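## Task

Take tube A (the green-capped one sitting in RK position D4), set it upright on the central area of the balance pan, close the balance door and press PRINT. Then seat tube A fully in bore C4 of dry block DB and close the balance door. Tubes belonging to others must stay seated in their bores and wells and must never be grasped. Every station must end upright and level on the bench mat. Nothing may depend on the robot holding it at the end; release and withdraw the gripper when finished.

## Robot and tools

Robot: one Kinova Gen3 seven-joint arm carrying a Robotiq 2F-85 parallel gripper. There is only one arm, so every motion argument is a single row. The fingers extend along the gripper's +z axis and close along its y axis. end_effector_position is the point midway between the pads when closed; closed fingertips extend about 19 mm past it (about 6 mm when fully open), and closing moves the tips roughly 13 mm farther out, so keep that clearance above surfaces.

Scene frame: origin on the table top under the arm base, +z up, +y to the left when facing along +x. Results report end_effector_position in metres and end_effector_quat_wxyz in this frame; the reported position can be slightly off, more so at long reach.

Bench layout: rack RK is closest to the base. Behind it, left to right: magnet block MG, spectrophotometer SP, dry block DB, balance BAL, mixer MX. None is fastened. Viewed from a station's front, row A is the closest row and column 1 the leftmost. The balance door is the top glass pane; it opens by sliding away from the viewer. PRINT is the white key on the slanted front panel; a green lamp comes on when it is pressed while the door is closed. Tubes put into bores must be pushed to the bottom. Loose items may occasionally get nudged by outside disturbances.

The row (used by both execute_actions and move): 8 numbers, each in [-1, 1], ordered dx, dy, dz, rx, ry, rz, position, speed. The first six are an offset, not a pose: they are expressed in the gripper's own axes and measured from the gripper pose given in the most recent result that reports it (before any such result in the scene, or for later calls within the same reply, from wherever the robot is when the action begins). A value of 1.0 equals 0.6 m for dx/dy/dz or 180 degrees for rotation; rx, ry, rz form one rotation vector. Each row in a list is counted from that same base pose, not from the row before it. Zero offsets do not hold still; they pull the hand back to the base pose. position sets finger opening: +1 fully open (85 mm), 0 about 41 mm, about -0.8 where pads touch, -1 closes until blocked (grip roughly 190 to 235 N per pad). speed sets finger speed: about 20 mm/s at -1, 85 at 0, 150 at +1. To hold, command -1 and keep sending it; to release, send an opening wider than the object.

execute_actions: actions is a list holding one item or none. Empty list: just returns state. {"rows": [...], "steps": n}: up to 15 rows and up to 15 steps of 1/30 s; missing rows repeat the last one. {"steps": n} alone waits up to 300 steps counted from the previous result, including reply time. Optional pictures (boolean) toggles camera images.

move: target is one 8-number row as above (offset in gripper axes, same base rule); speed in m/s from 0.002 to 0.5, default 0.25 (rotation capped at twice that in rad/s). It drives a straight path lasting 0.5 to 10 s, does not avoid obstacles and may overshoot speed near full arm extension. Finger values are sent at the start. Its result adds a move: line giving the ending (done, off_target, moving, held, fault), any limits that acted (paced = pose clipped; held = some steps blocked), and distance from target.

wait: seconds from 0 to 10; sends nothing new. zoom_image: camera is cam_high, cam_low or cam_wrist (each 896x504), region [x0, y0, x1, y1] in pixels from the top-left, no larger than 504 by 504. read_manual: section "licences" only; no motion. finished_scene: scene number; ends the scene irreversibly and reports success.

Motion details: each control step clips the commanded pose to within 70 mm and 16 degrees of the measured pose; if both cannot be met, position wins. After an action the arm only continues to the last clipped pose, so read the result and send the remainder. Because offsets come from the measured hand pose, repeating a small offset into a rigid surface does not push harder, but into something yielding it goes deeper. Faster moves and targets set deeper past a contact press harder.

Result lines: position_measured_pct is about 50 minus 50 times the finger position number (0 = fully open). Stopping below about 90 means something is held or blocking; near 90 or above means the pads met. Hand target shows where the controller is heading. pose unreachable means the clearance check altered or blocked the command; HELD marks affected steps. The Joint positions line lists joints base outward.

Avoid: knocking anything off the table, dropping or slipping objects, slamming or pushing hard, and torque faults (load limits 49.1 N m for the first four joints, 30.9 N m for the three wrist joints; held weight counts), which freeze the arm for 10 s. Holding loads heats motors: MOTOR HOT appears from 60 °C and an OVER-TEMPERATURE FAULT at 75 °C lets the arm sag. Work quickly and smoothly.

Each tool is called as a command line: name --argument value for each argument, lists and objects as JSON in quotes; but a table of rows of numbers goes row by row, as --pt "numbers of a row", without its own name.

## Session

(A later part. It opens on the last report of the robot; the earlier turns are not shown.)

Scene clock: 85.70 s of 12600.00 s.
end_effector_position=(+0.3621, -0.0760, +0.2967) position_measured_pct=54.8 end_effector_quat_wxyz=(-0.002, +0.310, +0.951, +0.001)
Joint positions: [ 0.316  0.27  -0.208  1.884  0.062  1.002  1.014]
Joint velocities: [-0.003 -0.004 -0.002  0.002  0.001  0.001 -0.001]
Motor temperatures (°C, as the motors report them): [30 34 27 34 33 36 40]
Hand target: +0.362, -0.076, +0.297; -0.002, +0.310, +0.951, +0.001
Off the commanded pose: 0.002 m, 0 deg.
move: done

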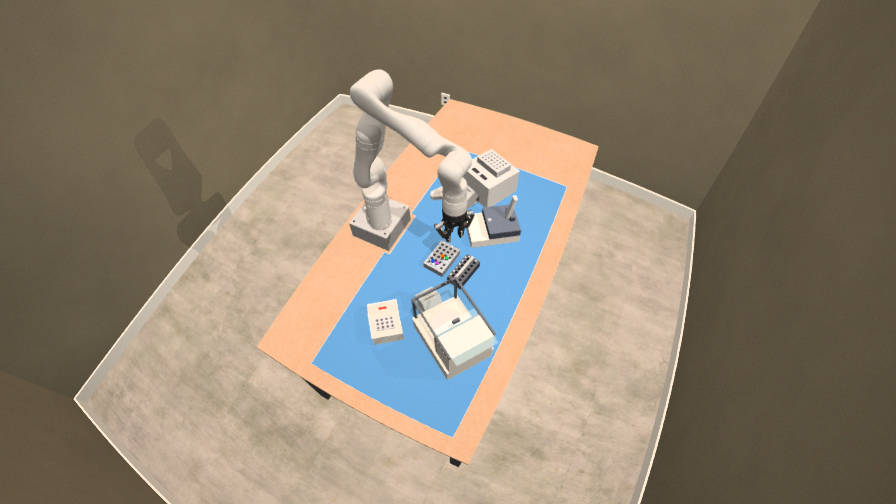

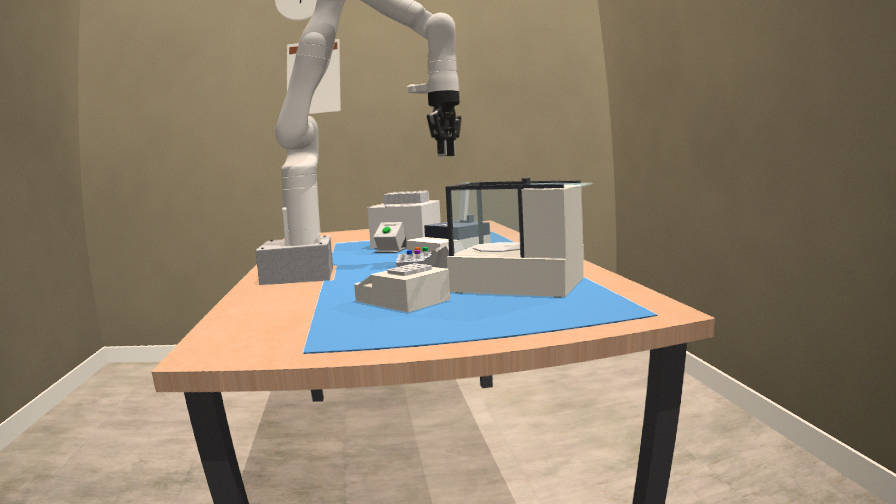

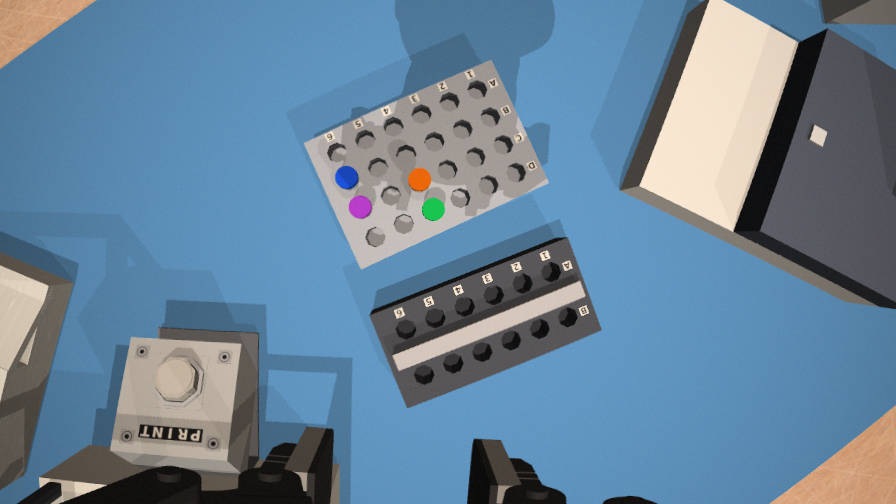

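move --target '[0.1,0.026,0.16,0,0,-0.1356,-0.3,0]' --speed 0.1

Scene clock: 100.60 s of 12600.00 s.
end_effector_position=(+0.3226, -0.0284, +0.2011) position_measured_pct=65.1 end_effector_quat_wxyz=(-0.002, +0.103, +0.995, +0.001)
Joint positions: [ 0.258  0.363 -0.299  2.17   0.172  0.637  1.195]
Joint velocities: [-0.002  0.003 -0.002  0.003  0.002 -0.005 -0.001]
Motor temperatures (°C, as the motors report them): [30 34 27 34 33 36 40]
Hand target: +0.323, -0.028, +0.201; -0.002, +0.103, +0.995, +0.001
Off the commanded pose: 0.001 m, 0 deg.
move: done

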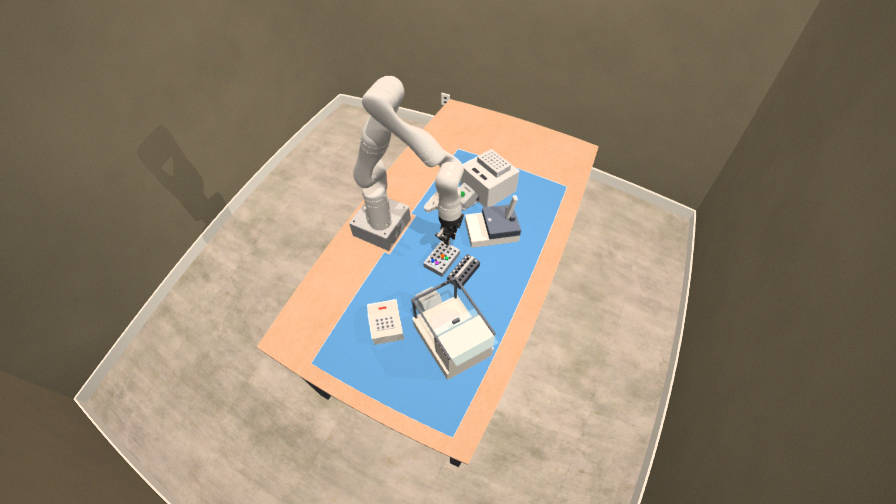

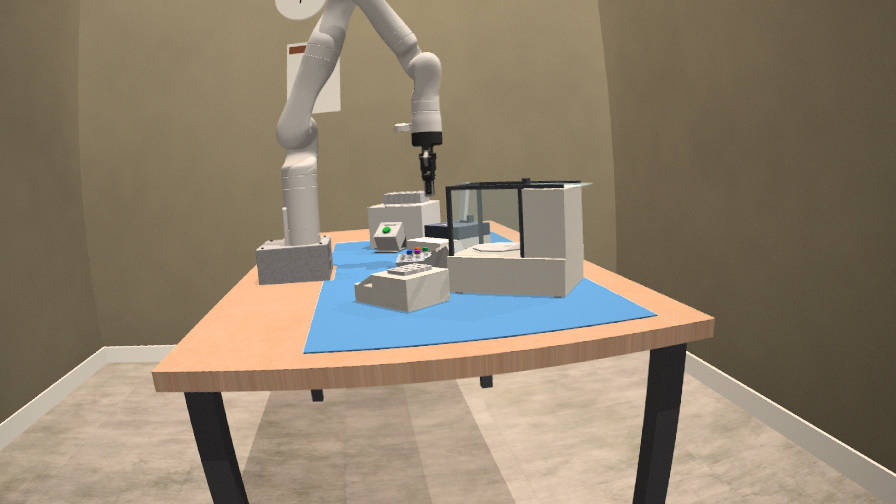

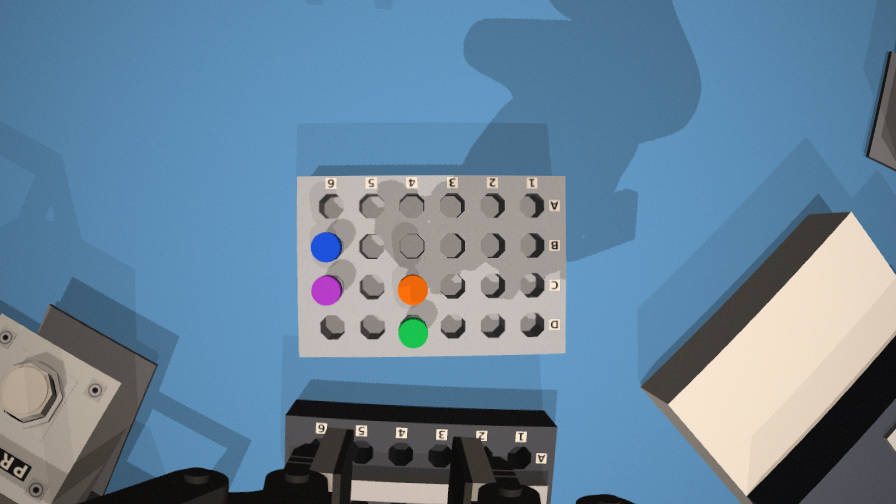

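move --target '[0.0317,0.004,0.15,0,0,0,-0.3,0]' --speed 0.06

Scene clock: 119.63 s of 12600.00 s.
end_effector_position=(+0.3045, -0.0225, +0.1116) position_measured_pct=65.1 end_effector_quat_wxyz=(-0.002, +0.103, +0.995, +0.001)
Joint positions: [ 0.122  0.576 -0.16   2.313  0.315  0.276  1.041]
Joint velocities: [-0.007  0.006  0.003  0.002  0.003 -0.003 -0.004]
Motor temperatures (°C, as the motors report them): [30 34 27 34 33 36 40]
Hand target: +0.304, -0.022, +0.111; -0.002, +0.103, +0.995, +0.001
Off the commanded pose: 0.001 m, 0 deg.
move: done

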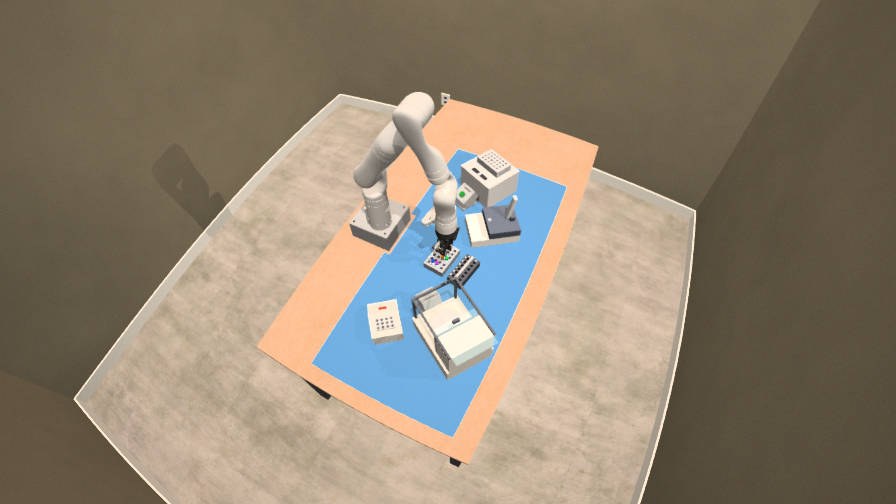

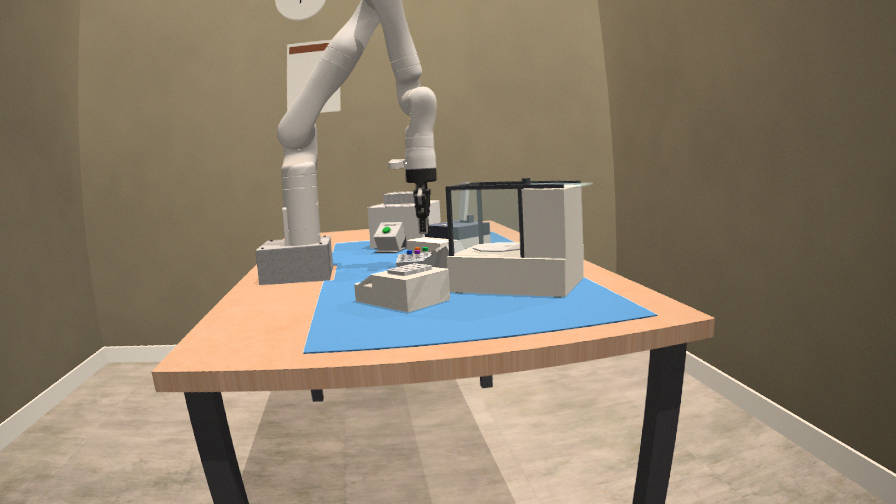

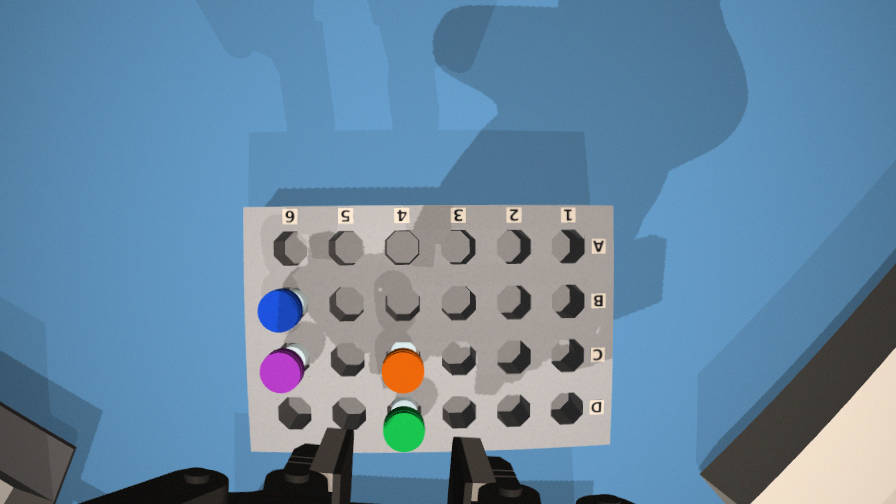

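move --target '[0.0015,0,0.04,0,0,0,-0.3,0]' --speed 0.02

Scene clock: 128.73 s of 12600.00 s.
end_effector_position=(+0.3037, -0.0224, +0.0878) position_measured_pct=65.1 end_effector_quat_wxyz=(-0.001, +0.103, +0.995, +0.000)
Joint positions: [ 0.079  0.649 -0.104  2.327  0.339  0.184  1.018]
Joint velocities: [-0.004  0.006  0.004  0.001  0.001 -0.005 -0.002]
Motor temperatures (°C, as the motors report them): [30 34 27 34 33 36 40]
Hand target: +0.304, -0.022, +0.088; -0.002, +0.103, +0.995, +0.000
Off the commanded pose: 0.000 m, 0 deg.
move: done

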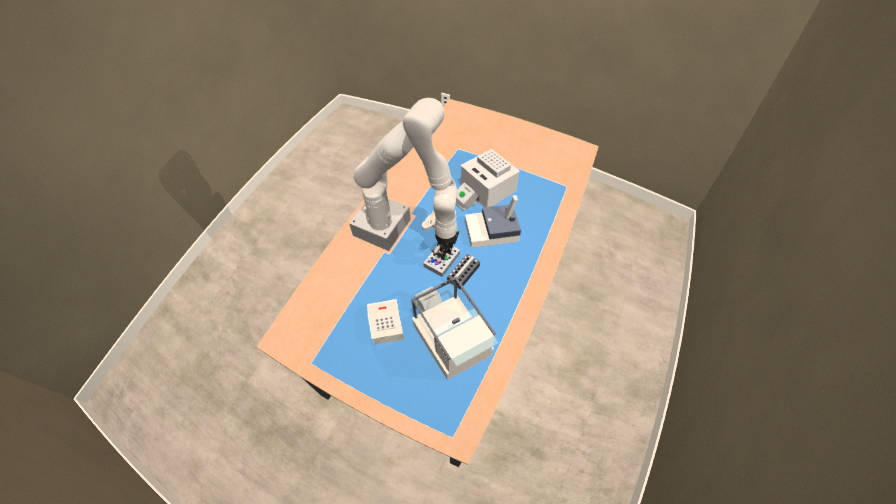

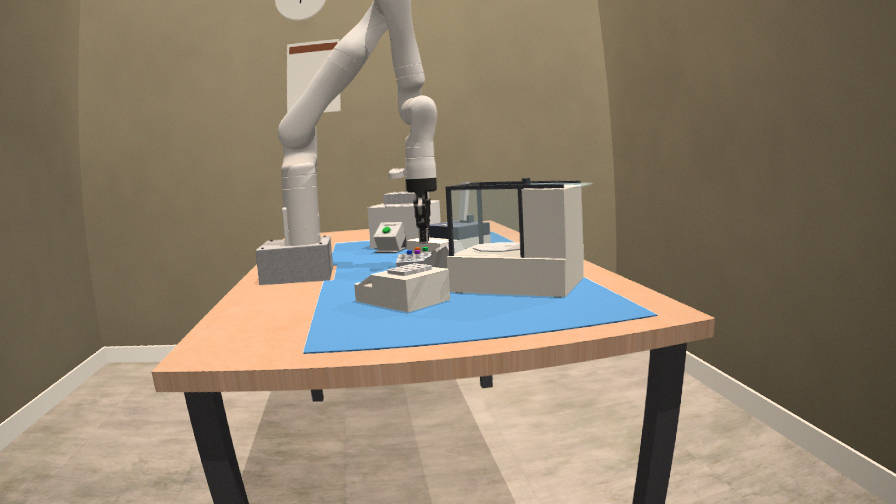

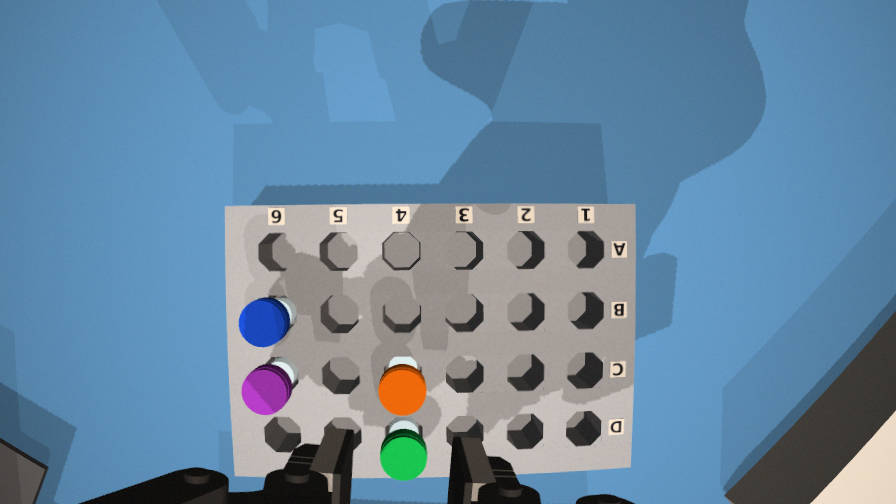

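move --target '[-0.003,0,0.03,0,0,0,-0.3,0]' --speed 0.01

Scene clock: 139.83 s of 12600.00 s.
end_effector_position=(+0.3056, -0.0228, +0.0700) position_measured_pct=65.1 end_effector_quat_wxyz=(-0.001, +0.103, +0.995, +0.000)
Joint positions: [ 0.053  0.707 -0.068  2.326  0.35   0.123  1.01 ]
Joint velocities: [-0.002  0.004  0.002  0.002  0.    -0.003 -0.   ]
Motor temperatures (°C, as the motors report them): [30 34 27 34 33 36 40]
Hand target: +0.306, -0.023, +0.070; -0.001, +0.103, +0.995, +0.000
Off the commanded pose: 0.000 m, 0 deg.
move: done

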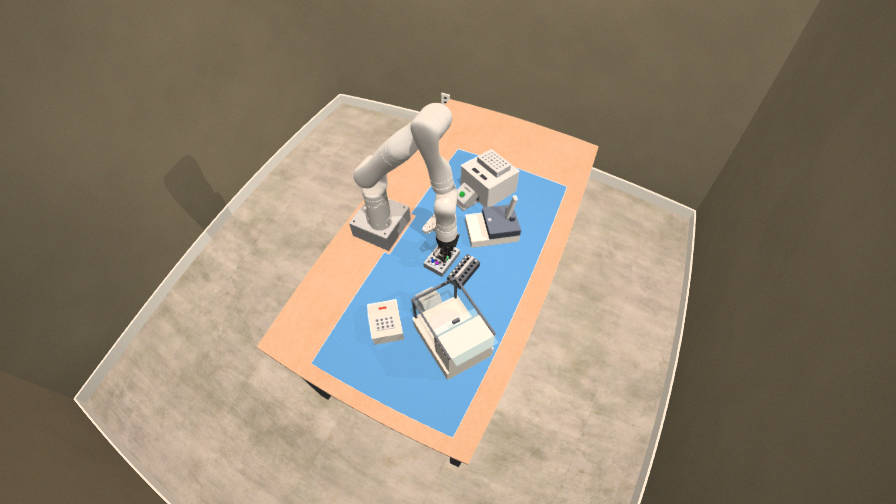

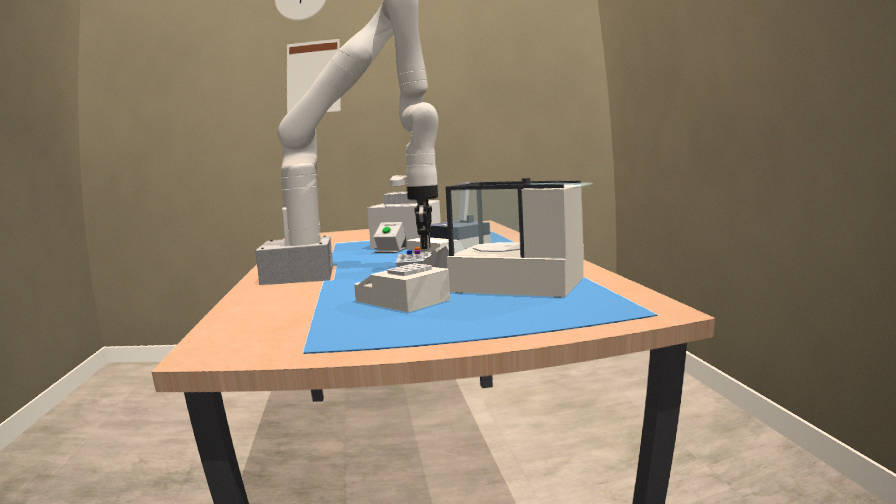

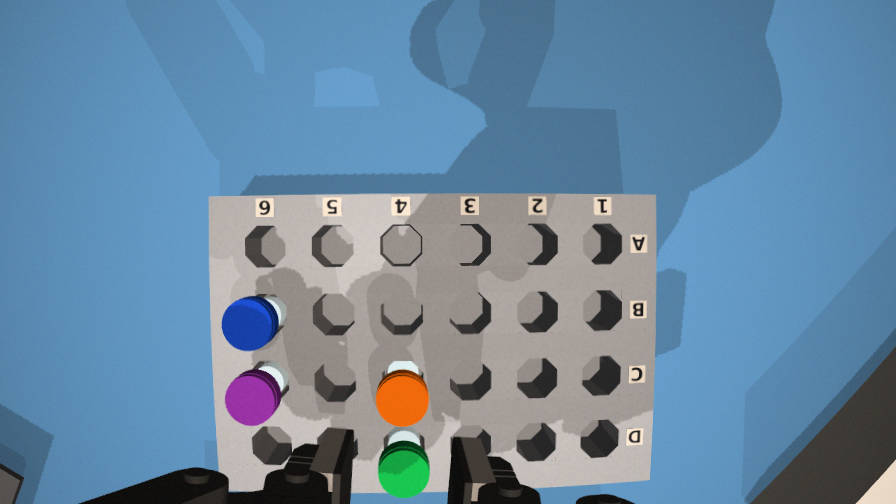

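move --target '[0,0,0.002,0,0,0,-1,-0.3]' --speed 0.005

move --target '[0,0,-0.1,0,0,0,-1,0]' --speed 0.03

Scene clock: 148.63 s of 12600.00 s.
end_effector_position=(+0.3059, -0.0228, +0.0696) position_measured_pct=84.9 end_effector_quat_wxyz=(-0.000, +0.103, +0.995, +0.000)
Joint positions: [ 0.051  0.708 -0.065  2.326  0.351  0.119  1.009]
Joint velocities: [-0.    -0.     0.002 -0.     0.    -0.001  0.   ]
Motor temperatures (°C, as the motors report them): [30 34 27 34 33 36 40]
Hand target: +0.306, -0.023, +0.069; -0.001, +0.103, +0.995, +0.000
Off the commanded pose: 0.001 m, 0 deg.
move: done

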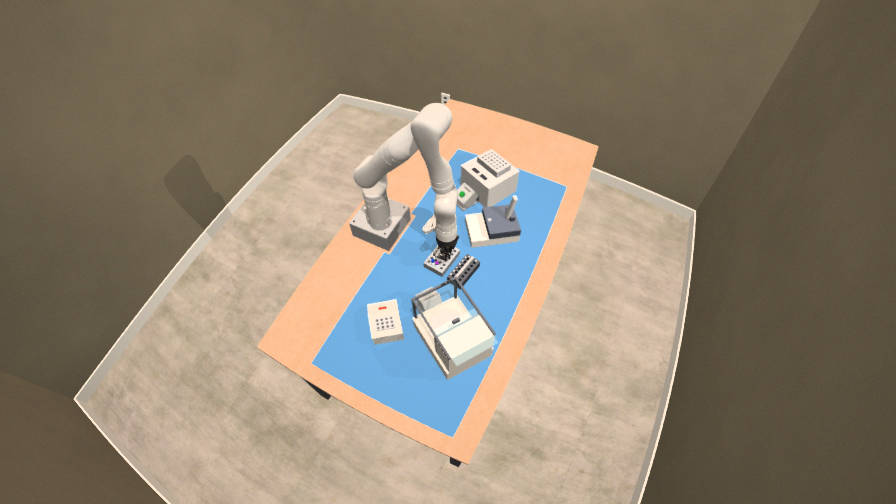

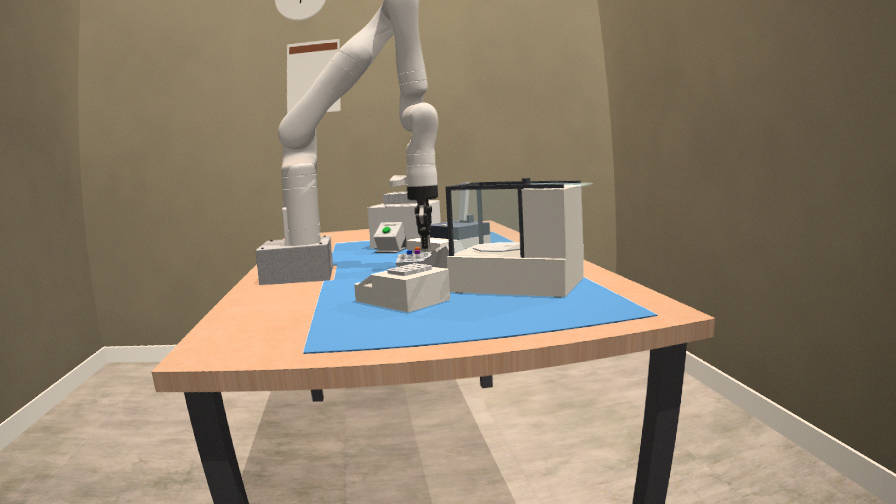

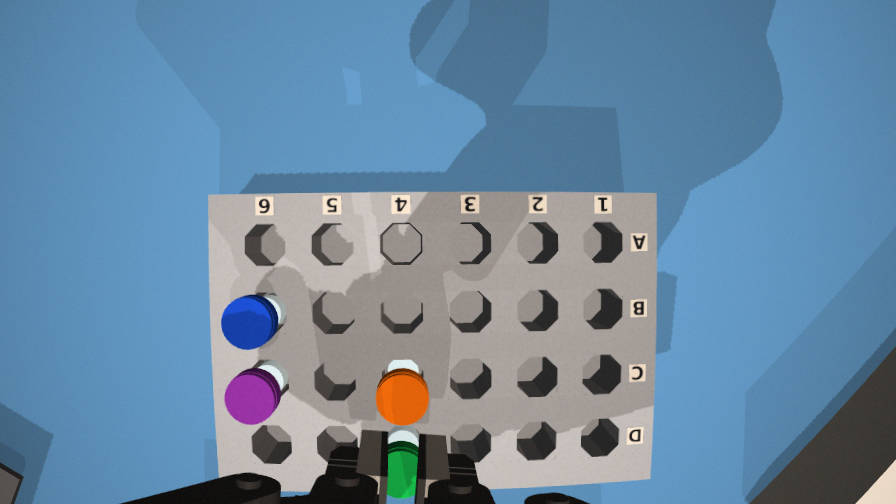

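Scene clock: 150.93 s of 12600.00 s.
end_effector_position=(+0.3057, -0.0227, +0.1293) position_measured_pct=84.9 end_effector_quat_wxyz=(-0.001, +0.103, +0.995, +0.001)
Joint positions: [ 0.153  0.525 -0.198  2.3    0.291  0.343  1.063]
Joint velocities: [ 0.005 -0.006 -0.002 -0.002 -0.002  0.004  0.002]
Motor temperatures (°C, as the motors report them): [30 34 27 34 33 36 40]
Hand target: +0.306, -0.023, +0.129; -0.001, +0.103, +0.995, +0.001
Off the commanded pose: 0.001 m, 0 deg.
move: done

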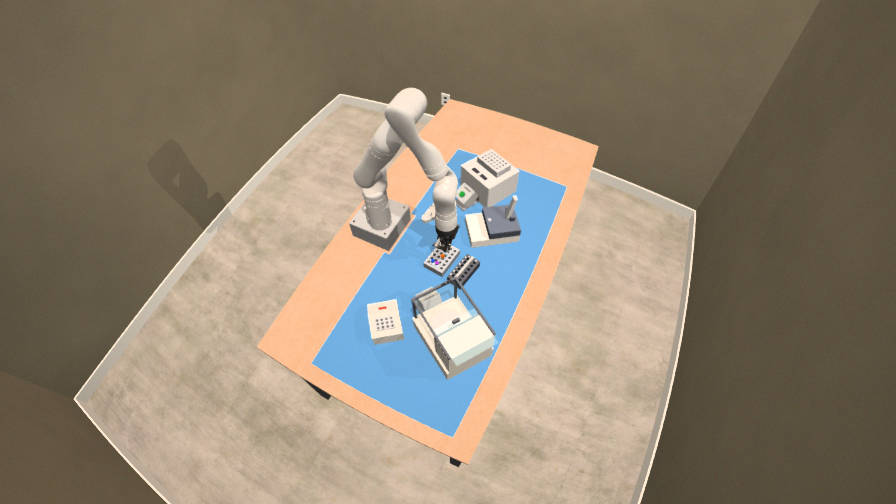

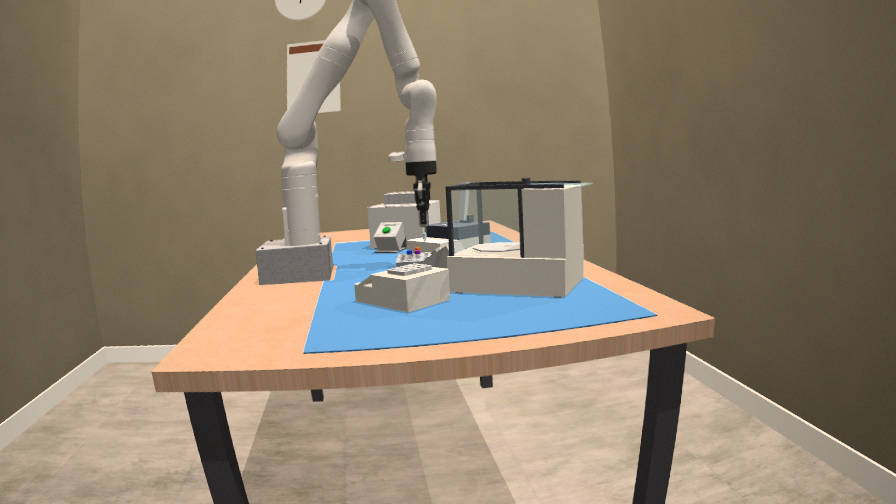

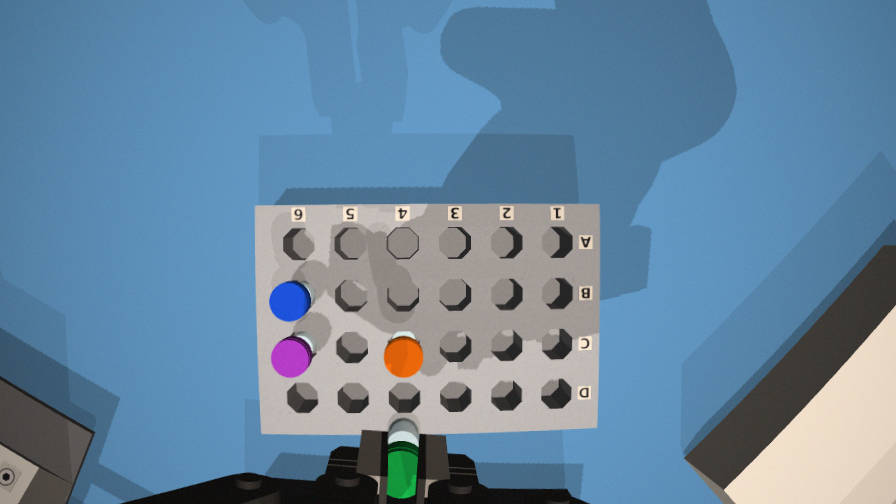

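execute_actions --actions '[]'

Scene clock: 175.13 s of 12600.00 s.
end_effector_position=(+0.3058, -0.0228, +0.1295) position_measured_pct=84.9 end_effector_quat_wxyz=(-0.001, +0.103, +0.995, +0.001)
Joint positions: [ 0.153  0.524 -0.198  2.3    0.291  0.344  1.063]
Joint velocities: [-0.    -0.    -0.     0.     0.001 -0.    -0.001]
Motor temperatures (°C, as the motors report them): [30 34 27 34 33 36 40]
Hand target: +0.306, -0.023, +0.129; -0.001, +0.103, +0.995, +0.001
Off the commanded pose: 0.000 m, 0 deg.
Steps of this call (steps 1 to 726: nothing new was sent). Readings (end_effector_position | what the end effector reports):
1: (+0.3057, -0.0227, +0.1293) | position_measured_pct=84.9
2: (+0.3057, -0.0228, +0.1294) | position_measured_pct=84.9
4: (+0.3057, -0.0228, +0.1294) | position_measured_pct=84.9
8: (+0.3058, -0.0228, +0.1294) | position_measured_pct=84.9
726: the state above

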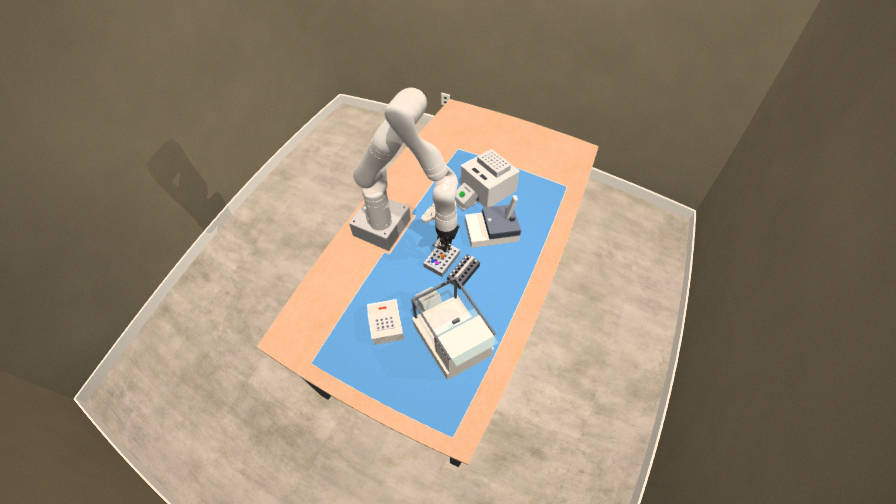

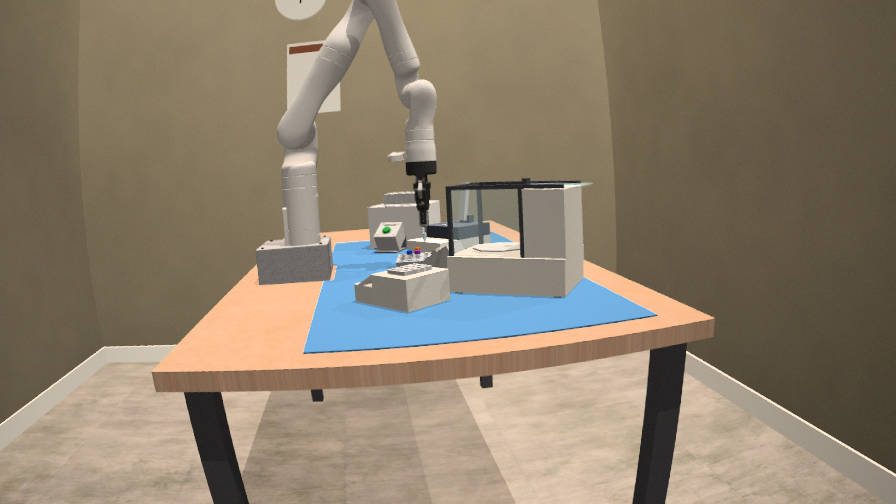

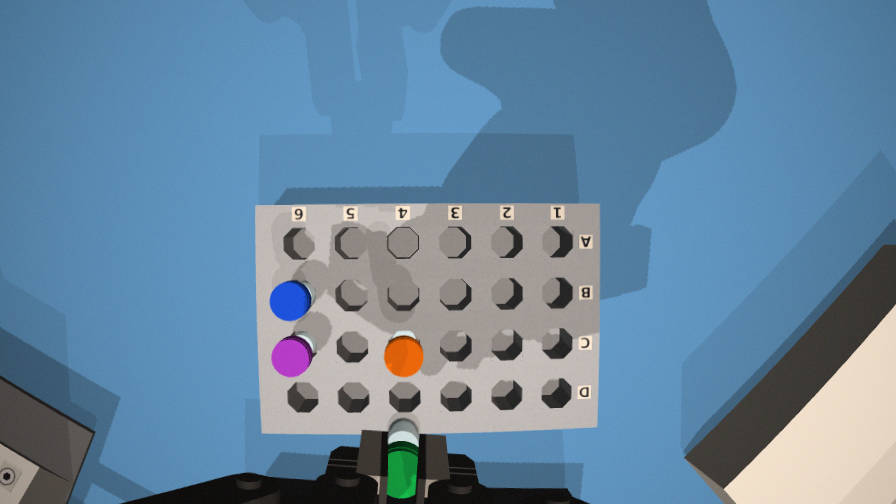

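move --target '[0,0,-0.29,0,0,0,-1,0]' --speed 0.12

Scene clock: 179.70 s of 12600.00 s.
end_effector_position=(+0.3055, -0.0228, +0.3030) position_measured_pct=84.9 end_effector_quat_wxyz=(-0.001, +0.103, +0.995, +0.001)
Joint positions: [ 0.302  0.127 -0.331  2.048  0.046  0.978  1.305]
Joint velocities: [ 0.001 -0.004  0.    -0.002  0.     0.002  0.002]
Motor temperatures (°C, as the motors report them): [30 34 27 34 33 36 40]
Hand target: +0.306, -0.023, +0.303; -0.001, +0.103, +0.995, +0.001
Off the commanded pose: 0.001 m, 0 deg.
move: done

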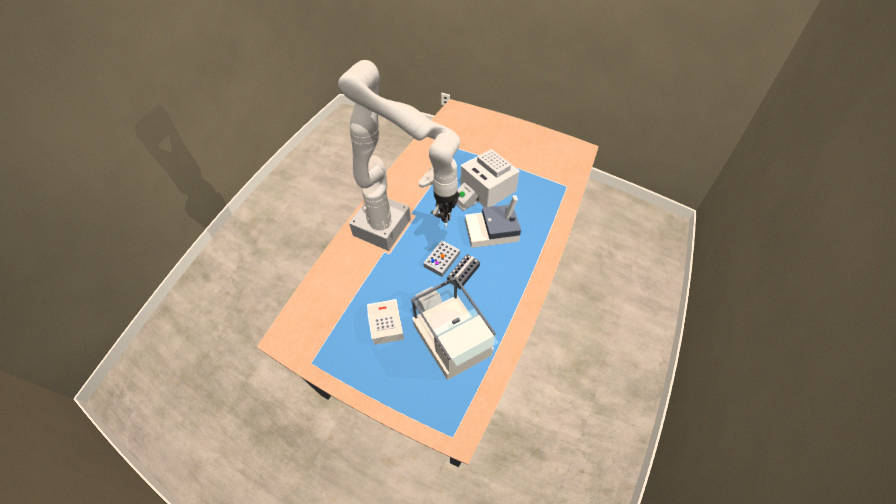

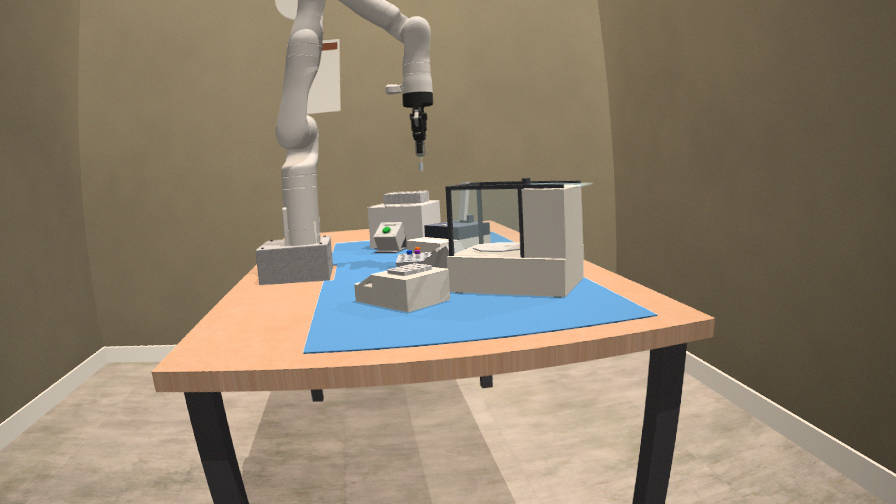

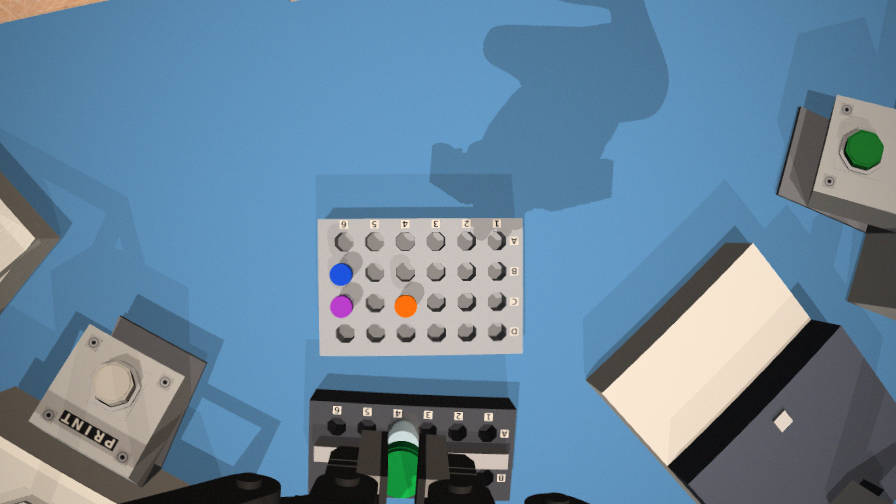

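move --target '[-0.304,-0.381,0,0,0,0.1356,-1,0]' --speed 0.12

Scene clock: 188.33 s of 12600.00 s.
end_effector_position=(+0.4385, -0.2826, +0.3032) position_measured_pct=84.9 end_effector_quat_wxyz=(-0.001, +0.311, +0.950, +0.002)
Joint positions: [ 0.586  0.579 -0.09   1.358  0.05   1.212  1.424]
Joint velocities: [ 0.001  0.009  0.003 -0.008 -0.001  0.003 -0.001]
Motor temperatures (°C, as the motors report them): [30 34 27 34 33 36 40]
Hand target: +0.439, -0.283, +0.303; -0.001, +0.311, +0.950, +0.002
Off the commanded pose: 0.002 m, 0 deg.
move: done

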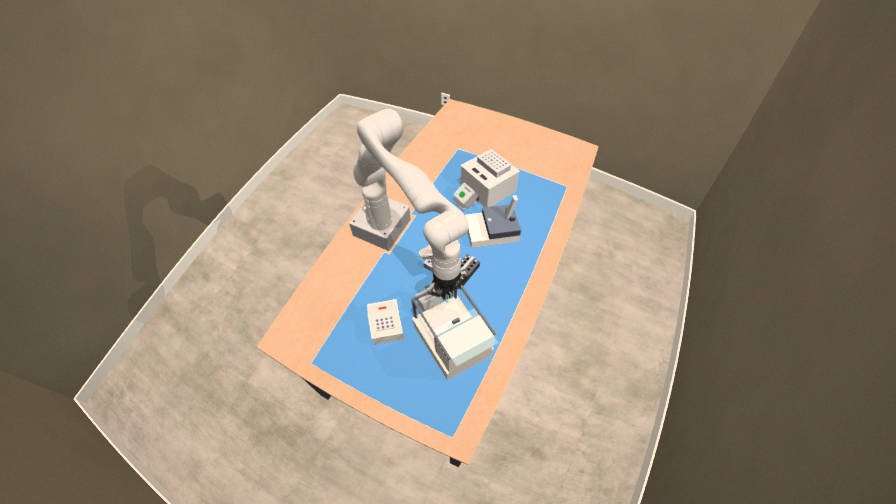

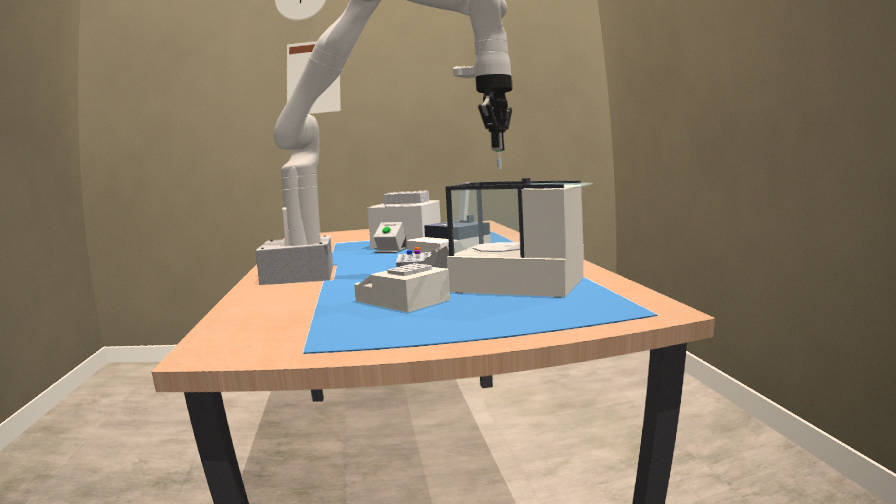

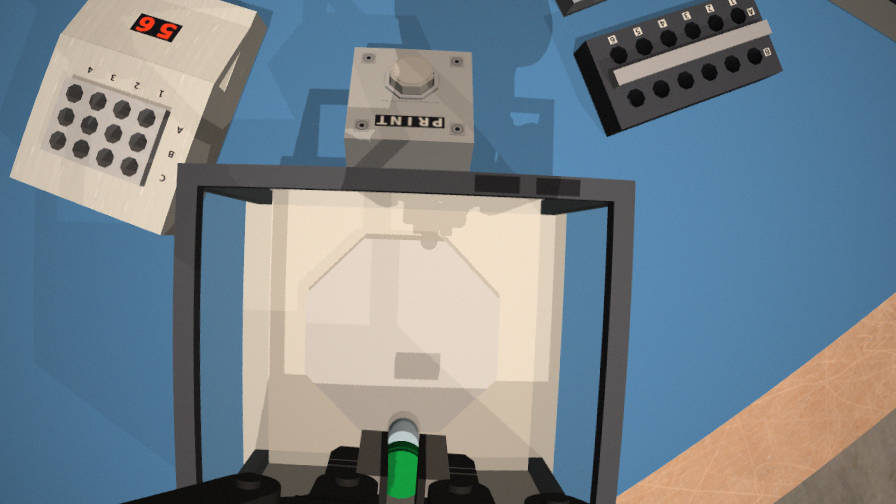

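move --target '[0.005,0,0.245,0,0,0,-1,0]' --speed 0.08

move --target '[0,0,0.035,0,0,0,-1,0]' --speed 0.006

Scene clock: 195.57 s of 12600.00 s.
end_effector_position=(+0.4363, -0.2808, +0.1565) position_measured_pct=84.9 end_effector_quat_wxyz=(-0.000, +0.311, +0.950, +0.001)
Joint positions: [ 0.583  0.757 -0.084  1.557  0.075  0.835  1.402]
Joint velocities: [-0.     0.004  0.     0.002 -0.001 -0.003 -0.001]
Motor temperatures (°C, as the motors report them): [30 34 27 34 33 36 40]
Hand target: +0.436, -0.281, +0.156; -0.001, +0.311, +0.950, +0.001
Off the commanded pose: 0.001 m, 0 deg.
move: done

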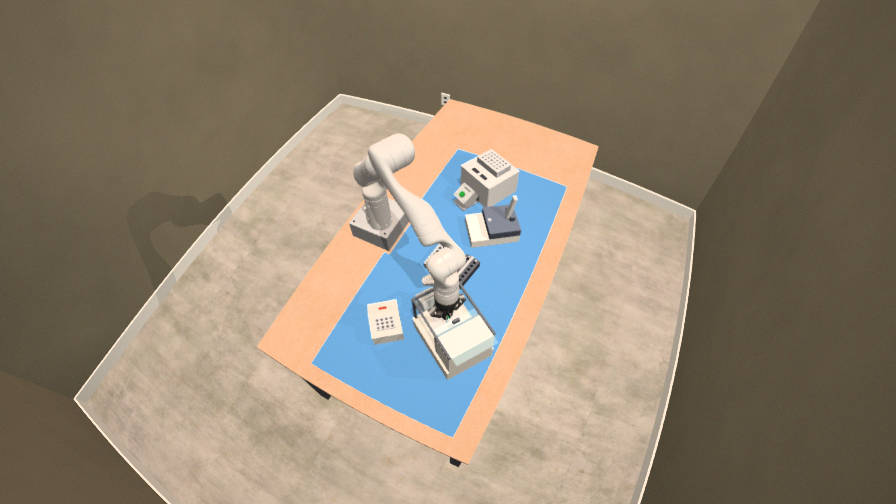

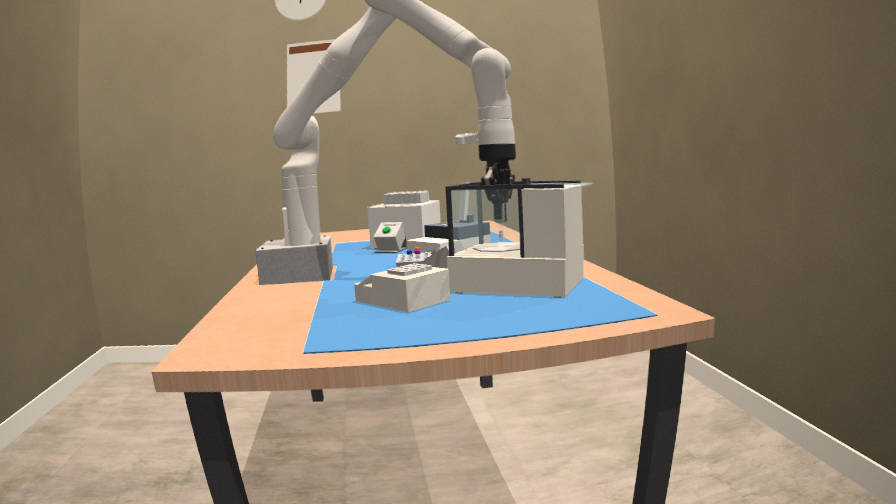

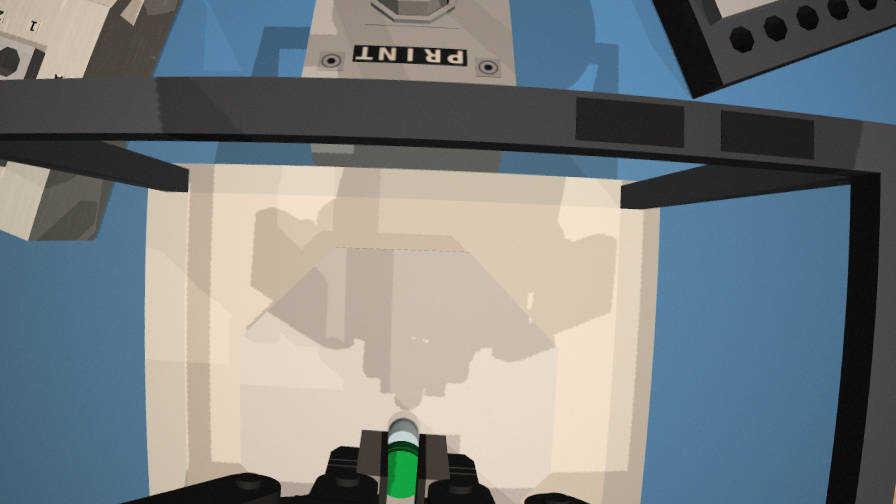

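Scene clock: 199.30 s of 12600.00 s.
end_effector_position=(+0.4390, -0.2827, +0.1436) position_measured_pct=84.9 end_effector_quat_wxyz=(+0.006, +0.311, +0.950, -0.000)
Joint positions: [ 0.582  0.777 -0.082  1.568  0.08   0.792  1.399]
Joint velocities: [ 0.    -0.    -0.001 -0.001 -0.    -0.002 -0.   ]
Motor temperatures (°C, as the motors report them): [30 34 27 34 33 36 40]
Hand target: +0.436, -0.281, +0.136; -0.000, +0.311, +0.950, +0.001
Off the commanded pose: 0.009 m, 1 deg.
move: off_target

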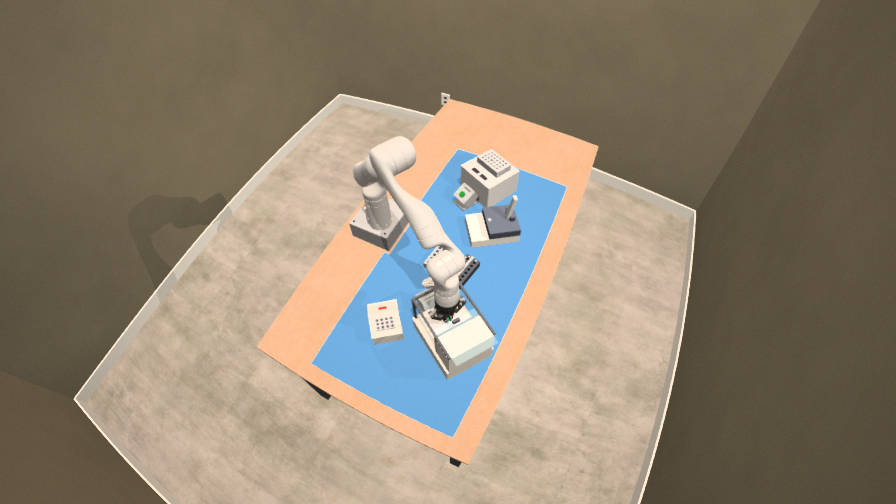

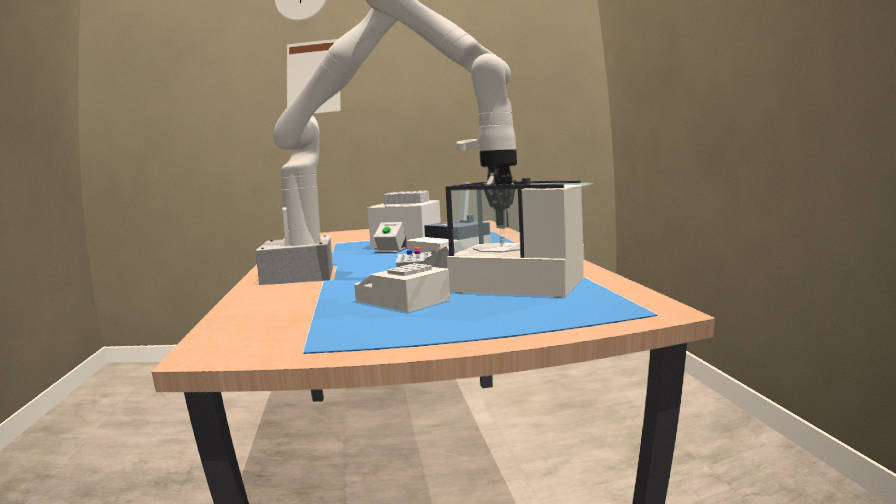

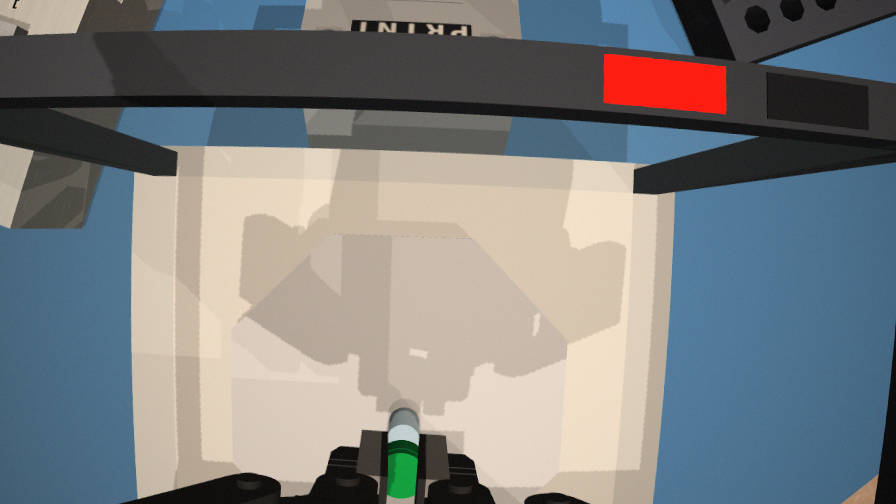

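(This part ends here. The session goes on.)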